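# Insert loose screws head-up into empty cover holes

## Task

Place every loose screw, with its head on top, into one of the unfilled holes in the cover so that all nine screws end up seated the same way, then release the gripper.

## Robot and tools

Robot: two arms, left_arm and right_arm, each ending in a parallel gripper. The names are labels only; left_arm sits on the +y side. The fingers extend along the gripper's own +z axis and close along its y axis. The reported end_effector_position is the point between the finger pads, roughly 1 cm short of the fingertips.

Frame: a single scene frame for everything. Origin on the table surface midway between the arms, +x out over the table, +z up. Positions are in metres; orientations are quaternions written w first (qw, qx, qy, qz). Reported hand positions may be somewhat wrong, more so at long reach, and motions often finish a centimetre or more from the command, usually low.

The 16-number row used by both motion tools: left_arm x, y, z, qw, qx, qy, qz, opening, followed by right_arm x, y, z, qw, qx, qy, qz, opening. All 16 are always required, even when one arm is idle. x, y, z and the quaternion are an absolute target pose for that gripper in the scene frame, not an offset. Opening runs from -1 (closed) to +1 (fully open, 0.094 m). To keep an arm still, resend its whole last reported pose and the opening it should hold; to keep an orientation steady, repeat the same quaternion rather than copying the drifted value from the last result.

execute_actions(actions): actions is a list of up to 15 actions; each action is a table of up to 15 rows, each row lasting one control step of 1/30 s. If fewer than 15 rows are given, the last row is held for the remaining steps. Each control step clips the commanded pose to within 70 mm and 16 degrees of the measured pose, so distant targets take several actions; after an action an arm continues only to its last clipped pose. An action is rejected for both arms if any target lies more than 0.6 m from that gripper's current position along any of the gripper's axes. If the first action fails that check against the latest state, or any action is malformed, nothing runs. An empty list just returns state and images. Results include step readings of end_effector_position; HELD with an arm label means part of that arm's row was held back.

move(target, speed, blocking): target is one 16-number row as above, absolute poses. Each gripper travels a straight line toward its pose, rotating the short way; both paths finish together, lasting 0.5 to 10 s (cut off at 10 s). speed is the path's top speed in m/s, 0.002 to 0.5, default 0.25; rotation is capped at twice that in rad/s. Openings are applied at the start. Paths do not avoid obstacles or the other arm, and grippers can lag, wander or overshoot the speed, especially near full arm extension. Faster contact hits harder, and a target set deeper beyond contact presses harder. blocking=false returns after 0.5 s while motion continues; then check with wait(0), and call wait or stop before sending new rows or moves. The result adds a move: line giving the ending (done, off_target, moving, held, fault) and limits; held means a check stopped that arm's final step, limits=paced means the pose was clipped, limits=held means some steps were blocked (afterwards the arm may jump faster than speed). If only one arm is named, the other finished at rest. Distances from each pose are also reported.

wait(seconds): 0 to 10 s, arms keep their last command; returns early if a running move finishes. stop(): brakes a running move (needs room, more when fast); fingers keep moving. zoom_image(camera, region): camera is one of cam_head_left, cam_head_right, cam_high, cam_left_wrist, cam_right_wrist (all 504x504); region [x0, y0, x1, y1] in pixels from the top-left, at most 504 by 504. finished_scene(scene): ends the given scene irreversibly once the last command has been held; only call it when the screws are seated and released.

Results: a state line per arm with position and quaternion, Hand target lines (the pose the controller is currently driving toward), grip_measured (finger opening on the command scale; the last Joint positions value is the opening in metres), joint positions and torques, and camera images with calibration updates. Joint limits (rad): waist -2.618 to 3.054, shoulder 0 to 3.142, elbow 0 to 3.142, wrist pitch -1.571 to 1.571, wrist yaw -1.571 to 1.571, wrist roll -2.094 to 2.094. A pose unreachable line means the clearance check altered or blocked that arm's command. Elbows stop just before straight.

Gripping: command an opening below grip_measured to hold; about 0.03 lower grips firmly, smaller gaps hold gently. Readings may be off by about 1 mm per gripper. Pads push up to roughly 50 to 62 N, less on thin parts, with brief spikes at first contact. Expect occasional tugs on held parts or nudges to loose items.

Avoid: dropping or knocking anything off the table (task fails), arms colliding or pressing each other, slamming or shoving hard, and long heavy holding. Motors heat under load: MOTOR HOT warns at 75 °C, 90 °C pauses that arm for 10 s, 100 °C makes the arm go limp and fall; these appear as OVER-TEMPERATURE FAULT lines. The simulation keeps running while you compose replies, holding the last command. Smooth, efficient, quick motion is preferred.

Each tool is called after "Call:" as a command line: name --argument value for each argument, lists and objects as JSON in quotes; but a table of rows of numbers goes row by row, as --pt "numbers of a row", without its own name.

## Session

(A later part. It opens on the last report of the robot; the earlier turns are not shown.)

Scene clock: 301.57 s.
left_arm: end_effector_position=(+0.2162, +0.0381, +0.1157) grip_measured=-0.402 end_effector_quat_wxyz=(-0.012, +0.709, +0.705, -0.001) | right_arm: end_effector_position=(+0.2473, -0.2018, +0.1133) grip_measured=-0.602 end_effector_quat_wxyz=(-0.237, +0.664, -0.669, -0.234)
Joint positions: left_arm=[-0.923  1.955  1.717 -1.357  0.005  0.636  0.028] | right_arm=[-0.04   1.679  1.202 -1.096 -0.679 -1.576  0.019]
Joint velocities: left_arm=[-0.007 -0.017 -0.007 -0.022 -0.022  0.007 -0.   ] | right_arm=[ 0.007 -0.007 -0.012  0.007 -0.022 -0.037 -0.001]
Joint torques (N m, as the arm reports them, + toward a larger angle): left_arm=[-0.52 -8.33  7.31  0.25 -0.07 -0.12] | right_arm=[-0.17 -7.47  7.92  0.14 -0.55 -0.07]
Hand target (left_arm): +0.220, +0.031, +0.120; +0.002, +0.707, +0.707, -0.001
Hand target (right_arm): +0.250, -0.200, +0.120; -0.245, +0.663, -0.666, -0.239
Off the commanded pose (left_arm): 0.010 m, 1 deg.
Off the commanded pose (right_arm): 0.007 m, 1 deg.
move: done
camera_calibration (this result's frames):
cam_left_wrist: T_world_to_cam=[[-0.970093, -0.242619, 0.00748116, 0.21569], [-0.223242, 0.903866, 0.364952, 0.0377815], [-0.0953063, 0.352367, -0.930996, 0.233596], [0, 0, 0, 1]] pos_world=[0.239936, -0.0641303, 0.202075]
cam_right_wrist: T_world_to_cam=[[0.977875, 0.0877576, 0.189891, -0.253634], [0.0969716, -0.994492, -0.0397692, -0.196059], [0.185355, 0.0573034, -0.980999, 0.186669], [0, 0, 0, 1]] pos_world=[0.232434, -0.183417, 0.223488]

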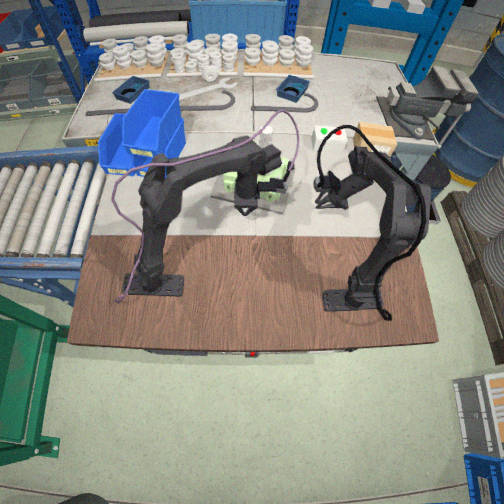

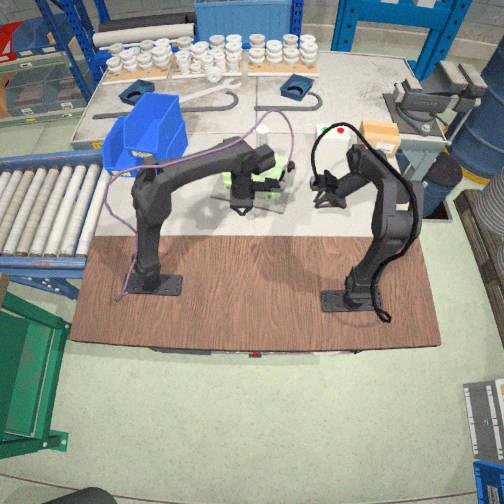

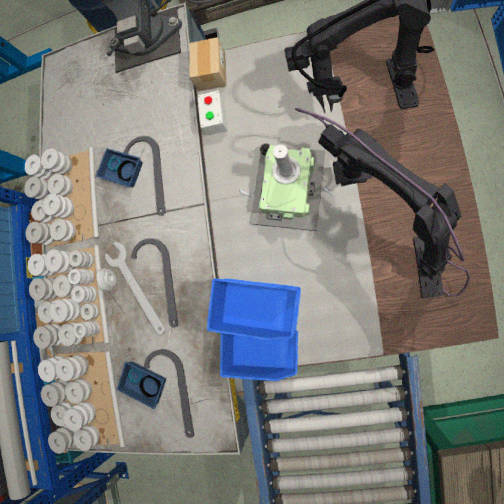

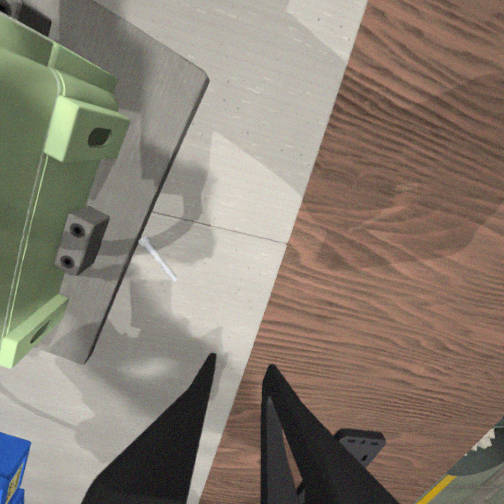

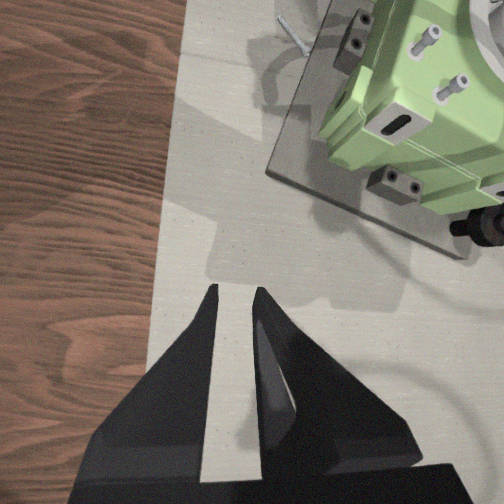

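Call:
move --target '[0.297,0.036,0.05,0,0.358,0.934,0,-0.5,0.3,-0.22,0.15,0.242,-0.665,0.665,0.242,-0.6]' --speed 0.12

Call:
move --target '[0.297,0.036,0.003,0,0.358,0.934,0,-0.5,0.3,-0.22,0.15,0.242,-0.665,0.665,0.242,-0.6]' --speed 0.04

Call:
move --target '[0.297,0.036,0.003,0,0.358,0.934,0,-1,0.3,-0.22,0.15,0.242,-0.665,0.665,0.242,-0.6]'

Call:
move --target '[0.28,0.1,0.2,0,0.358,0.934,0,-1,0.4,-0.2,0.2,0.568,-0.438,0.553,0.425,-0.6]' --speed 0.15

Call:
move --target '[0.477,0.085,0.175,0.561,0.43,0.561,-0.43,-1,0.465,-0.1315,0.2025,0.568,-0.438,0.553,0.425,-0.6]' --speed 0.15

Call:
zoom_image --camera "cam_right_wrist" --region '[130,160,290,280]'

Scene clock: 305.67 s.
left_arm: end_effector_position=(+0.2725, +0.0382, +0.0542) grip_measured=-0.498 end_effector_quat_wxyz=(-0.028, +0.403, +0.915, -0.004) | right_arm: end_effector_position=(+0.2975, -0.2201, +0.1490) grip_measured=-0.602 end_effector_quat_wxyz=(-0.239, +0.670, -0.664, -0.230)
Joint positions: left_arm=[-0.798  2.146  1.754 -1.227  0.03   0.015  0.024] | right_arm=[-0.091  1.858  1.564 -1.315 -0.676 -1.656  0.019]
Joint velocities: left_arm=[ 0.002  0.007 -0.022 -0.051  0.037 -0.007  0.   ] | right_arm=[ 0.007  0.002 -0.002 -0.007 -0.007 -0.007  0.   ]
Joint torques (N m, as the arm reports them, + toward a larger angle): left_arm=[ 2.31 -8.28  7.31  0.6  -0.38 -0.61] | right_arm=[-0.52 -8.06  7.94  0.07 -0.56 -0.04]
Hand target (left_arm): +0.296, +0.037, +0.051; -0.000, +0.358, +0.934, -0.001
Hand target (right_arm): +0.300, -0.221, +0.150; -0.243, +0.664, -0.665, -0.241
Off the commanded pose (left_arm): 0.025 m, 6 deg.
Off the commanded pose (right_arm): 0.003 m, 1 deg.
move: off_target (left_arm)
camera_calibration (this result's frames):
cam_left_wrist: T_world_to_cam=[[-0.546929, -0.837089, 0.0122867, 0.177955], [-0.766061, 0.506334, 0.395949, 0.234168], [-0.337666, 0.207144, -0.91819, 0.252555], [0, 0, 0, 1]] pos_world=[0.361995, -0.0219186, 0.136988]
cam_right_wrist: T_world_to_cam=[[0.974193, 0.100211, 0.202254, -0.305937], [0.109686, -0.993308, -0.036166, -0.221785], [0.197276, 0.057417, -0.978665, 0.209644], [0, 0, 0, 1]] pos_world=[0.281011, -0.201679, 0.259027]

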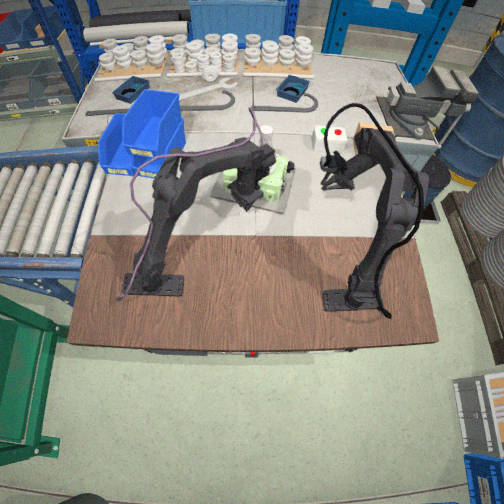

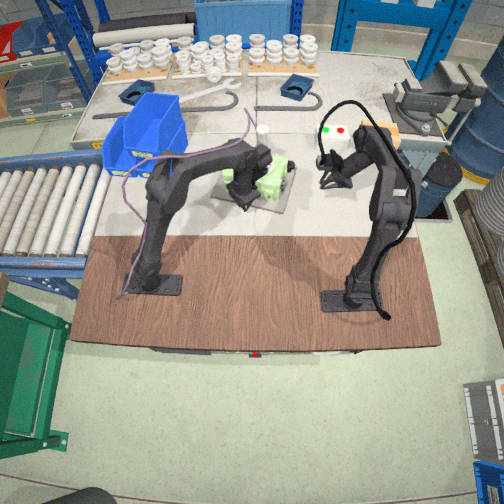

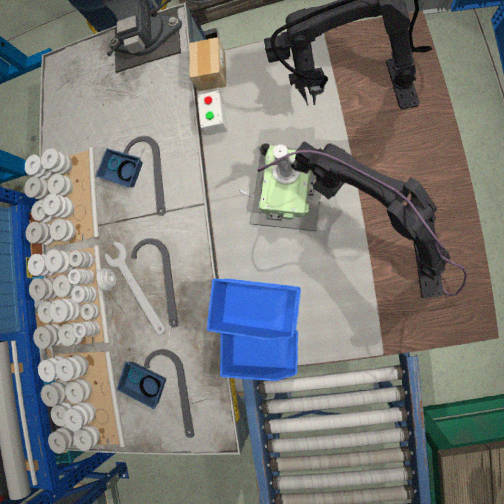

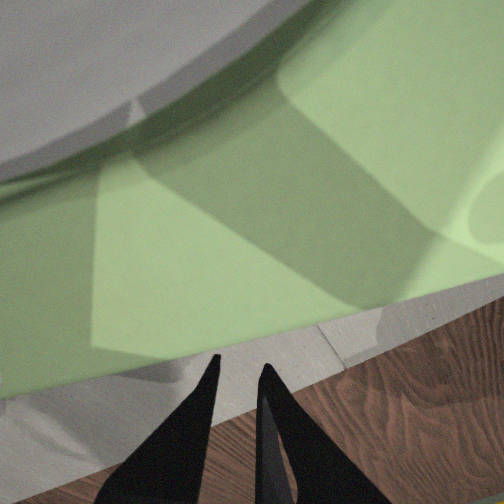

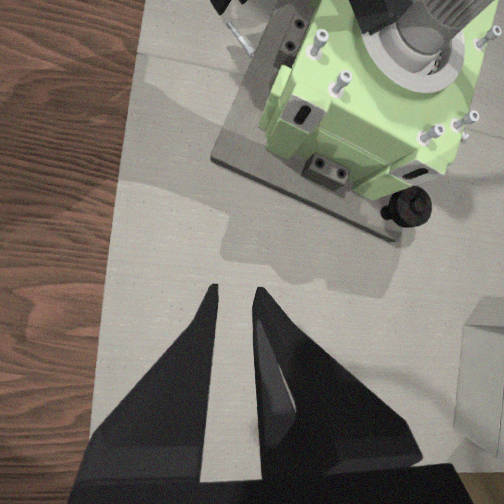

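Scene clock: 307.33 s.
left_arm: end_effector_position=(+0.2740, +0.0332, +0.0446) grip_measured=-0.498 end_effector_quat_wxyz=(-0.009, +0.396, +0.918, -0.013) | right_arm: end_effector_position=(+0.2969, -0.2201, +0.1490) grip_measured=-0.602 end_effector_quat_wxyz=(-0.238, +0.670, -0.664, -0.231)
Joint positions: left_arm=[-0.803  2.13   1.693 -1.14   0.031 -0.006  0.024] | right_arm=[-0.091  1.858  1.564 -1.318 -0.676 -1.656  0.019]
Joint velocities: left_arm=[ 0.012  0.002  0.012  0.037  0.007 -0.066 -0.   ] | right_arm=[-0.002 -0.007  0.007 -0.095 -0.022 -0.037 -0.   ]
Joint torques (N m, as the arm reports them, + toward a larger angle): left_arm=[ 2.71 -4.79  2.06  1.48 -0.38 -0.4 ] | right_arm=[-0.46 -8.12  7.95  0.05 -0.56 -0.06]
Hand target (left_arm): +0.293, +0.039, +0.006; -0.003, +0.358, +0.934, +0.001
Hand target (right_arm): +0.300, -0.220, +0.150; -0.242, +0.664, -0.665, -0.241
Off the commanded pose (left_arm): 0.048 m, 5 deg.
Off the commanded pose (right_arm): 0.003 m, 1 deg.
move: off_target (left_arm)
camera_calibration (this result's frames):
cam_left_wrist: T_world_to_cam=[[-0.534223, -0.845028, 0.0230709, 0.171048], [-0.784099, 0.505534, 0.360032, 0.24825], [-0.315901, 0.174248, -0.932654, 0.241093], [0, 0, 0, 1]] pos_world=[0.362192, -0.0229688, 0.131532]
cam_right_wrist: T_world_to_cam=[[0.974731, 0.100269, 0.199612, -0.305137], [0.109604, -0.993314, -0.0362485, -0.221706], [0.194643, 0.0572107, -0.979204, 0.210554], [0, 0, 0, 1]] pos_world=[0.280744, -0.201674, 0.259047]

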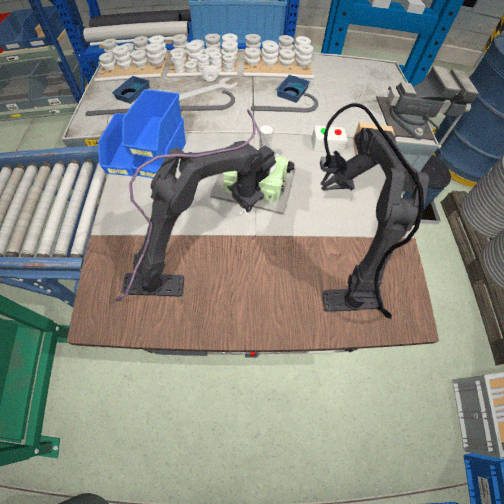

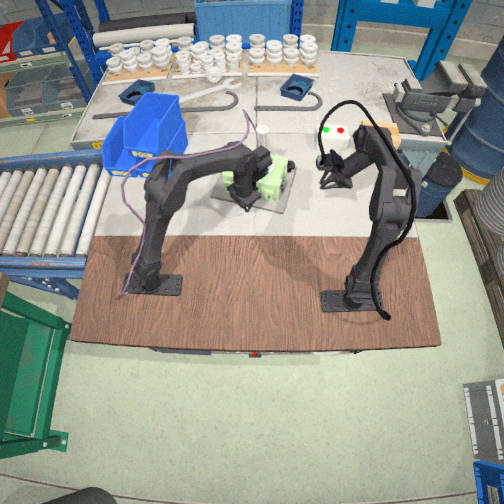

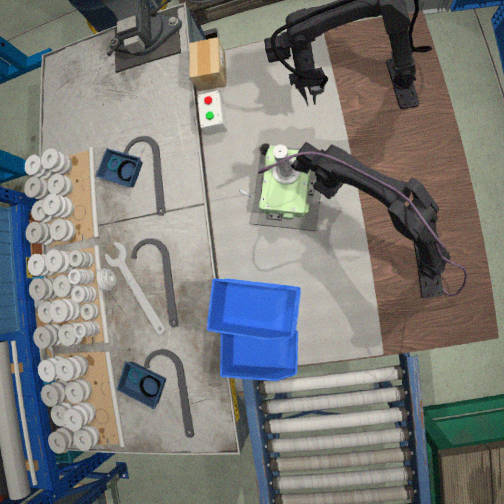

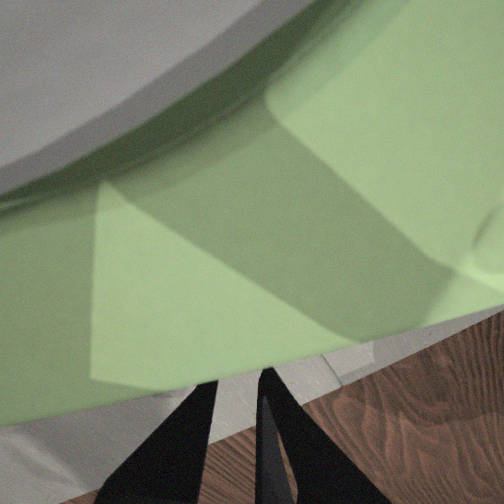

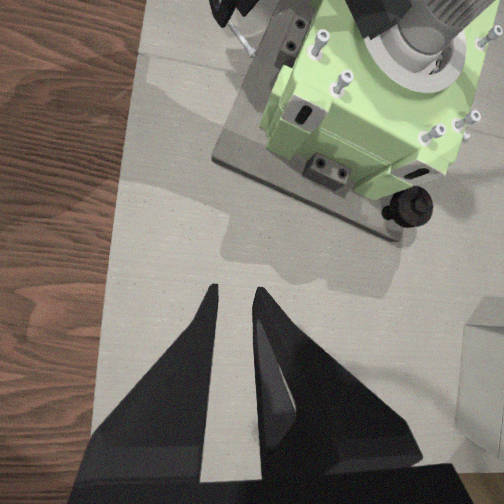

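Scene clock: 308.03 s.
left_arm: end_effector_position=(+0.2742, +0.0320, +0.0442) grip_measured=-0.984 end_effector_quat_wxyz=(-0.006, +0.394, +0.919, -0.015) | right_arm: end_effector_position=(+0.2968, -0.2201, +0.1490) grip_measured=-0.602 end_effector_quat_wxyz=(-0.238, +0.670, -0.664, -0.231)
Joint positions: left_arm=[-0.805  2.127  1.686 -1.129  0.031 -0.013  0.001] | right_arm=[-0.091  1.858  1.564 -1.318 -0.676 -1.656  0.019]
Joint velocities: left_arm=[ 0.017  0.002  0.007 -0.051  0.007 -0.051 -0.   ] | right_arm=[-0.007 -0.022 -0.012  0.051  0.066 -0.037 -0.   ]
Joint torques (N m, as the arm reports them, + toward a larger angle): left_arm=[ 2.84 -4.57  2.45  1.4  -0.36 -0.39] | right_arm=[-0.43 -8.09  7.96  0.06 -0.56 -0.06]
Hand target (left_arm): +0.293, +0.039, +0.006; -0.002, +0.358, +0.934, +0.001
Hand target (right_arm): +0.300, -0.220, +0.150; -0.242, +0.664, -0.665, -0.241
Off the commanded pose (left_arm): 0.047 m, 5 deg.
Off the commanded pose (right_arm): 0.003 m, 1 deg.
move: off_target (left_arm)
camera_calibration (this result's frames):
cam_left_wrist: T_world_to_cam=[[-0.529834, -0.847731, 0.0250601, 0.168843], [-0.788685, 0.503365, 0.352985, 0.250804], [-0.311851, 0.167259, -0.935293, 0.240147], [0, 0, 0, 1]] pos_world=[0.362154, -0.0232789, 0.131846]
cam_right_wrist: T_world_to_cam=[[0.974807, 0.100264, 0.199243, -0.305029], [0.10959, -0.993313, -0.0363139, -0.221678], [0.19427, 0.057234, -0.979277, 0.210699], [0, 0, 0, 1]] pos_world=[0.280706, -0.201672, 0.259057]

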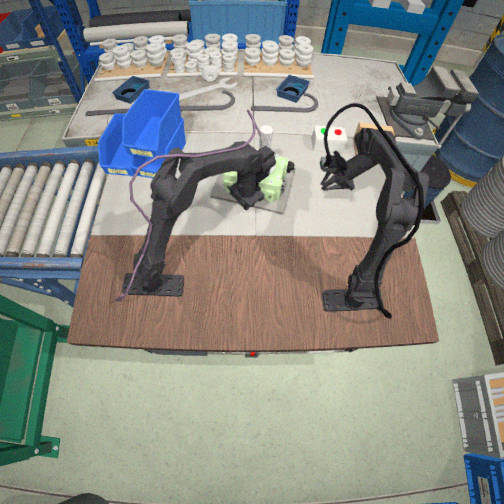

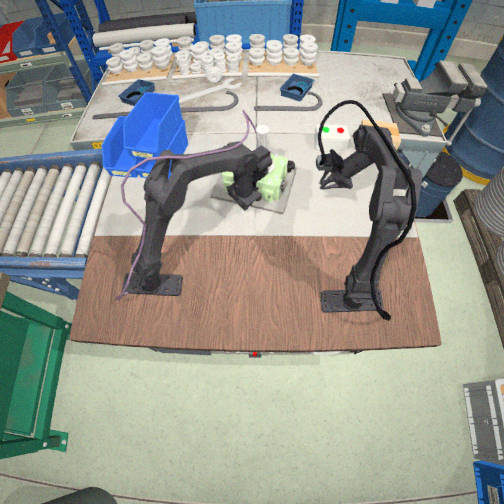

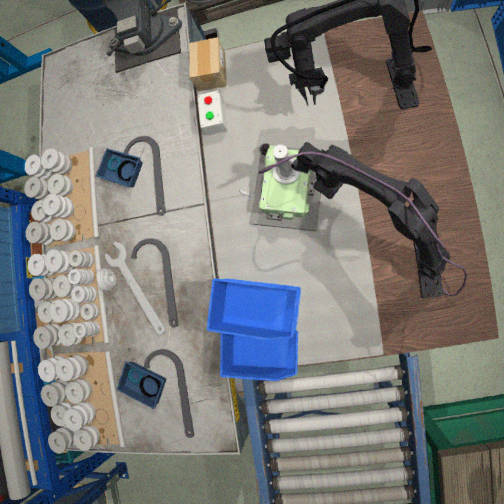

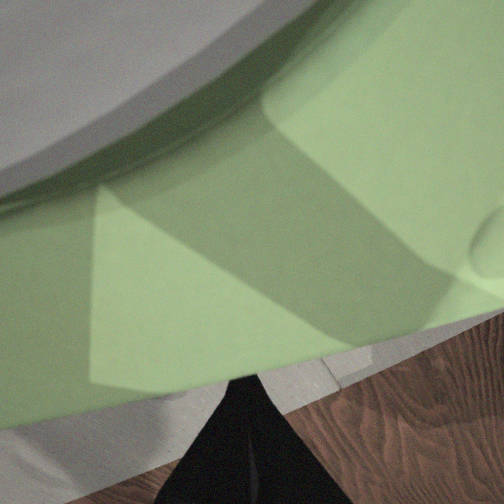

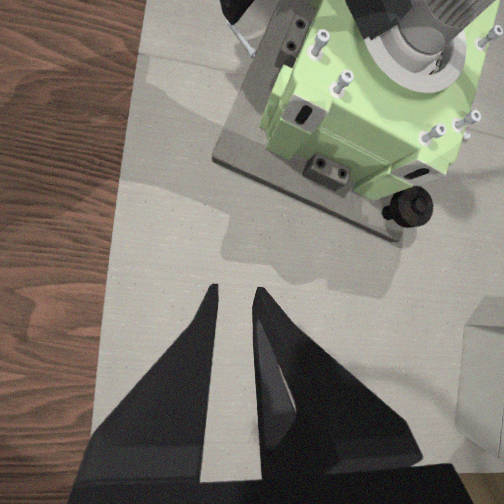

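Scene clock: 312.23 s.
left_arm: end_effector_position=(+0.2750, +0.0959, +0.1860) grip_measured=-0.984 end_effector_quat_wxyz=(+0.017, +0.357, +0.934, -0.013) | right_arm: end_effector_position=(+0.4016, -0.2043, +0.1875) grip_measured=-0.602 end_effector_quat_wxyz=(+0.535, -0.461, +0.556, +0.438)
Joint positions: left_arm=[-0.692  1.916  1.945 -1.559  0.013  0.02   0.001] | right_arm=[-0.192  2.078  1.451 -0.364 -1.518 -0.997  0.019]
Joint velocities: left_arm=[-0.017 -0.017  0.017 -0.066  0.095  0.022 -0.   ] | right_arm=[ 0.002 -0.095 -0.129  0.344  0.11   0.212 -0.001]
Joint torques (N m, as the arm reports them, + toward a larger angle): left_arm=[ 0.94 -9.94  6.81  0.23 -0.16  0.07] | right_arm=[  0.2  -15.23   5.4    0.92  -0.58   0.03]
Hand target (left_arm): +0.279, +0.100, +0.199; +0.036, +0.357, +0.933, -0.013
Hand target (right_arm): +0.398, -0.202, +0.200; +0.541, -0.467, +0.548, +0.434
Off the commanded pose (left_arm): 0.015 m, 2 deg.
Off the commanded pose (right_arm): 0.013 m, 5 deg.
joint sent to its limit (left arm) — the command would take joint 4 (wrist pitch) past its lower limit, so that joint was sent only as far as its limit.
move: off_target (left_arm, right_arm)
camera_calibration (this result's frames):
cam_left_wrist: T_world_to_cam=[[-0.460838, -0.88733, 0.0165601, 0.206379], [-0.840842, 0.442512, 0.311718, 0.197035], [-0.283925, 0.129727, -0.95003, 0.361002], [0, 0, 0, 1]] pos_world=[0.36328, 0.0491037, 0.278125]
cam_right_wrist: T_world_to_cam=[[0.943339, -0.263322, 0.201921, -0.478558], [-0.0129799, -0.637324, -0.770486, 0.0435338], [0.331575, 0.724209, -0.604631, 0.238011], [0, 0, 0, 1]] pos_world=[0.373089, -0.270639, 0.274082]

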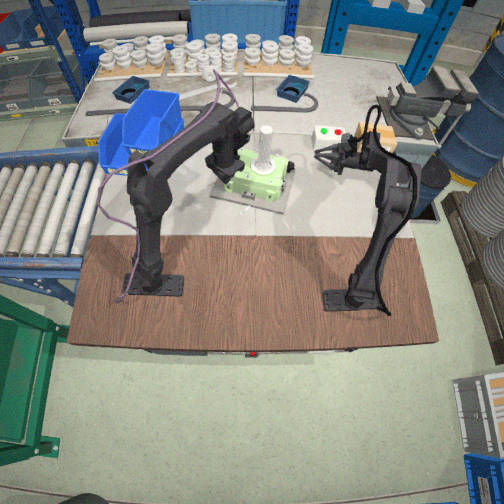

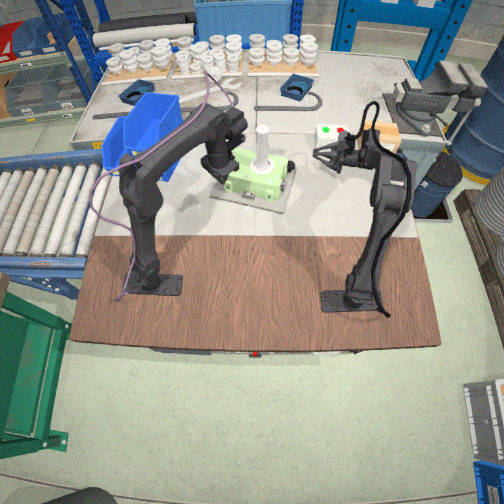

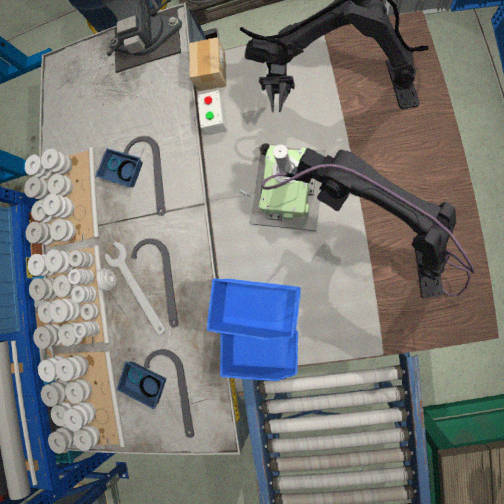

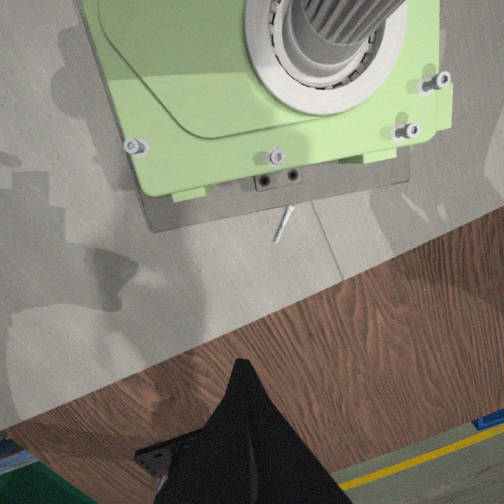

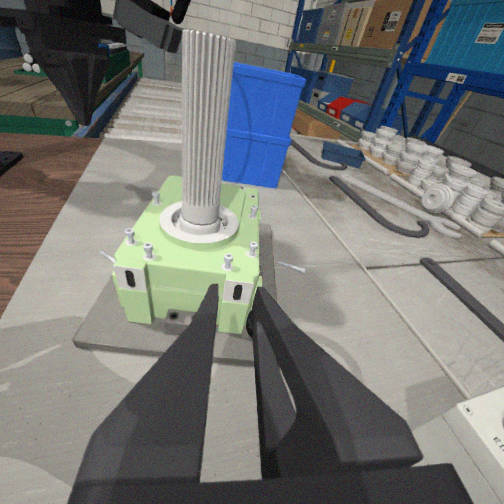

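Scene clock: 318.37 s.
left_arm: end_effector_position=(+0.4702, +0.0802, +0.1685) grip_measured=-0.984 end_effector_quat_wxyz=(+0.555, +0.424, +0.572, -0.430) | right_arm: end_effector_position=(+0.4602, -0.1358, +0.2045) grip_measured=-0.602 end_effector_quat_wxyz=(+0.567, -0.442, +0.553, +0.422)
Joint positions: left_arm=[-0.175  2.163  1.212  0.921  1.104  0.006  0.001] | right_arm=[-0.023  2.194  1.425  0.76  -1.31  -0.044  0.019]
Joint velocities: left_arm=[-0.007  0.007  0.007 -0.066  0.022 -0.066  0.   ] | right_arm=[ 0.012  0.012 -0.007  0.007  0.022 -0.081 -0.001]
Joint torques (N m, as the arm reports them, + toward a larger angle): left_arm=[ 0.87 -9.5   7.41  1.67  0.17 -0.09] | right_arm=[  0.53 -11.91   8.33   1.36   0.04   0.06]
Hand target (left_arm): +0.476, +0.083, +0.176; +0.563, +0.427, +0.563, -0.429
Hand target (right_arm): +0.464, -0.132, +0.201; +0.565, -0.441, +0.554, +0.424
Off the commanded pose (left_arm): 0.011 m, 2 deg.
Off the commanded pose (right_arm): 0.007 m, 1 deg.
move: off_target (left_arm)
camera_calibration (this result's frames):
cam_left_wrist: T_world_to_cam=[[-0.925087, -0.2683, 0.268756, 0.408769], [-0.341305, 0.277096, -0.898181, 0.355825], [0.16651, -0.922623, -0.347909, 0.172986], [0, 0, 0, 1]] pos_world=[0.470787, 0.170676, 0.269919]
cam_right_wrist: T_world_to_cam=[[0.916914, -0.328889, 0.226056, -0.520836], [-0.0231107, -0.609243, -0.792647, 0.114075], [0.398415, 0.721565, -0.566224, 0.140233], [0, 0, 0, 1]] pos_world=[0.424328, -0.202985, 0.287562]

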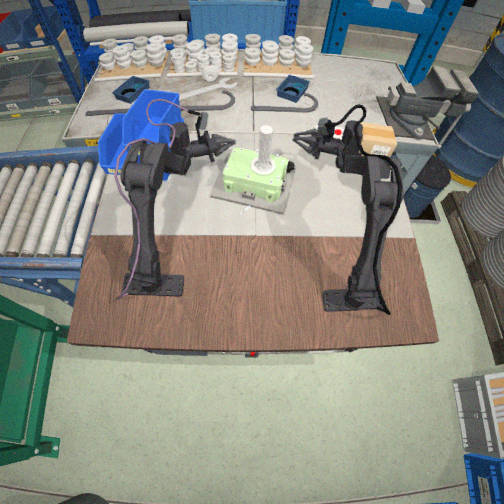

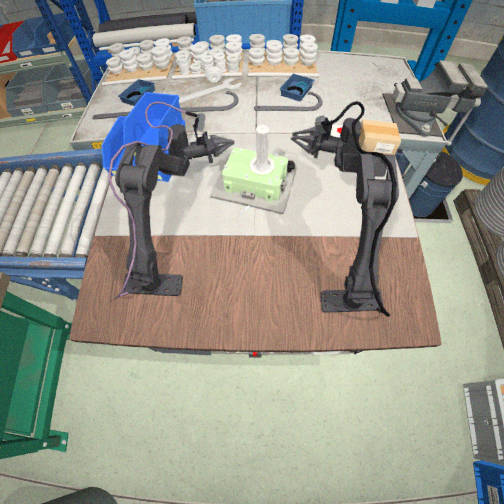

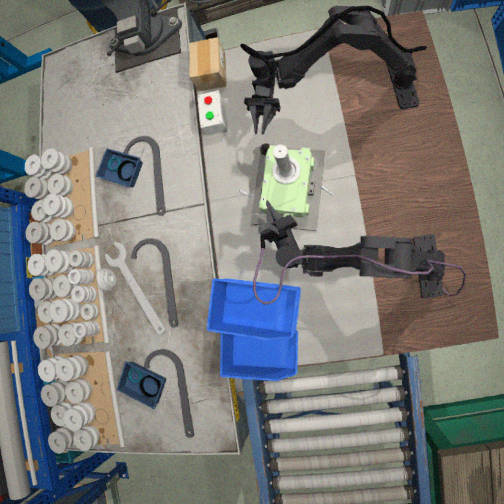

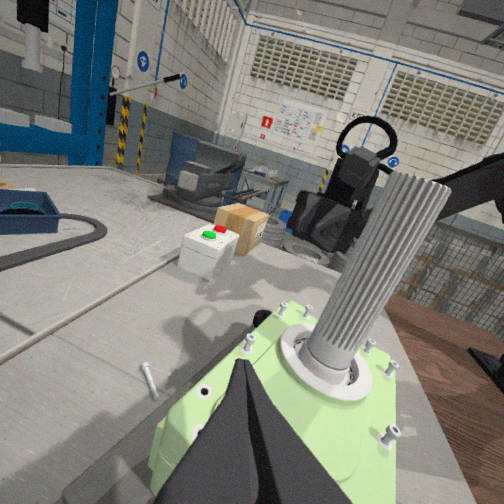

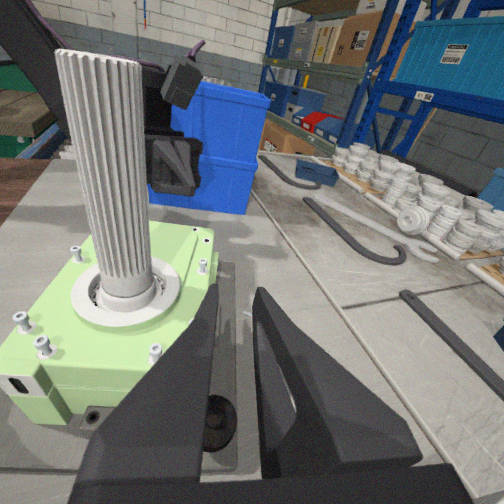

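Region (130, 160, 290, 280) of cam_right_wrist's 504x504 image, scaled by 3.150, with more detail than that image has; it fills the top 378 rows of this view, and the rest is white.

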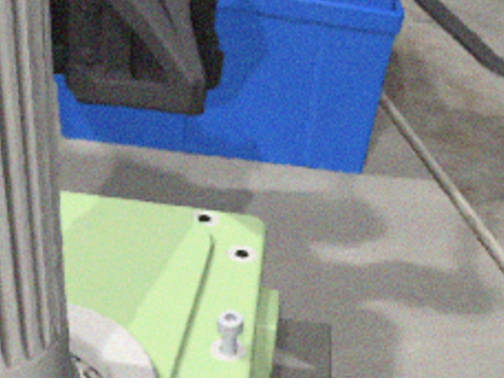

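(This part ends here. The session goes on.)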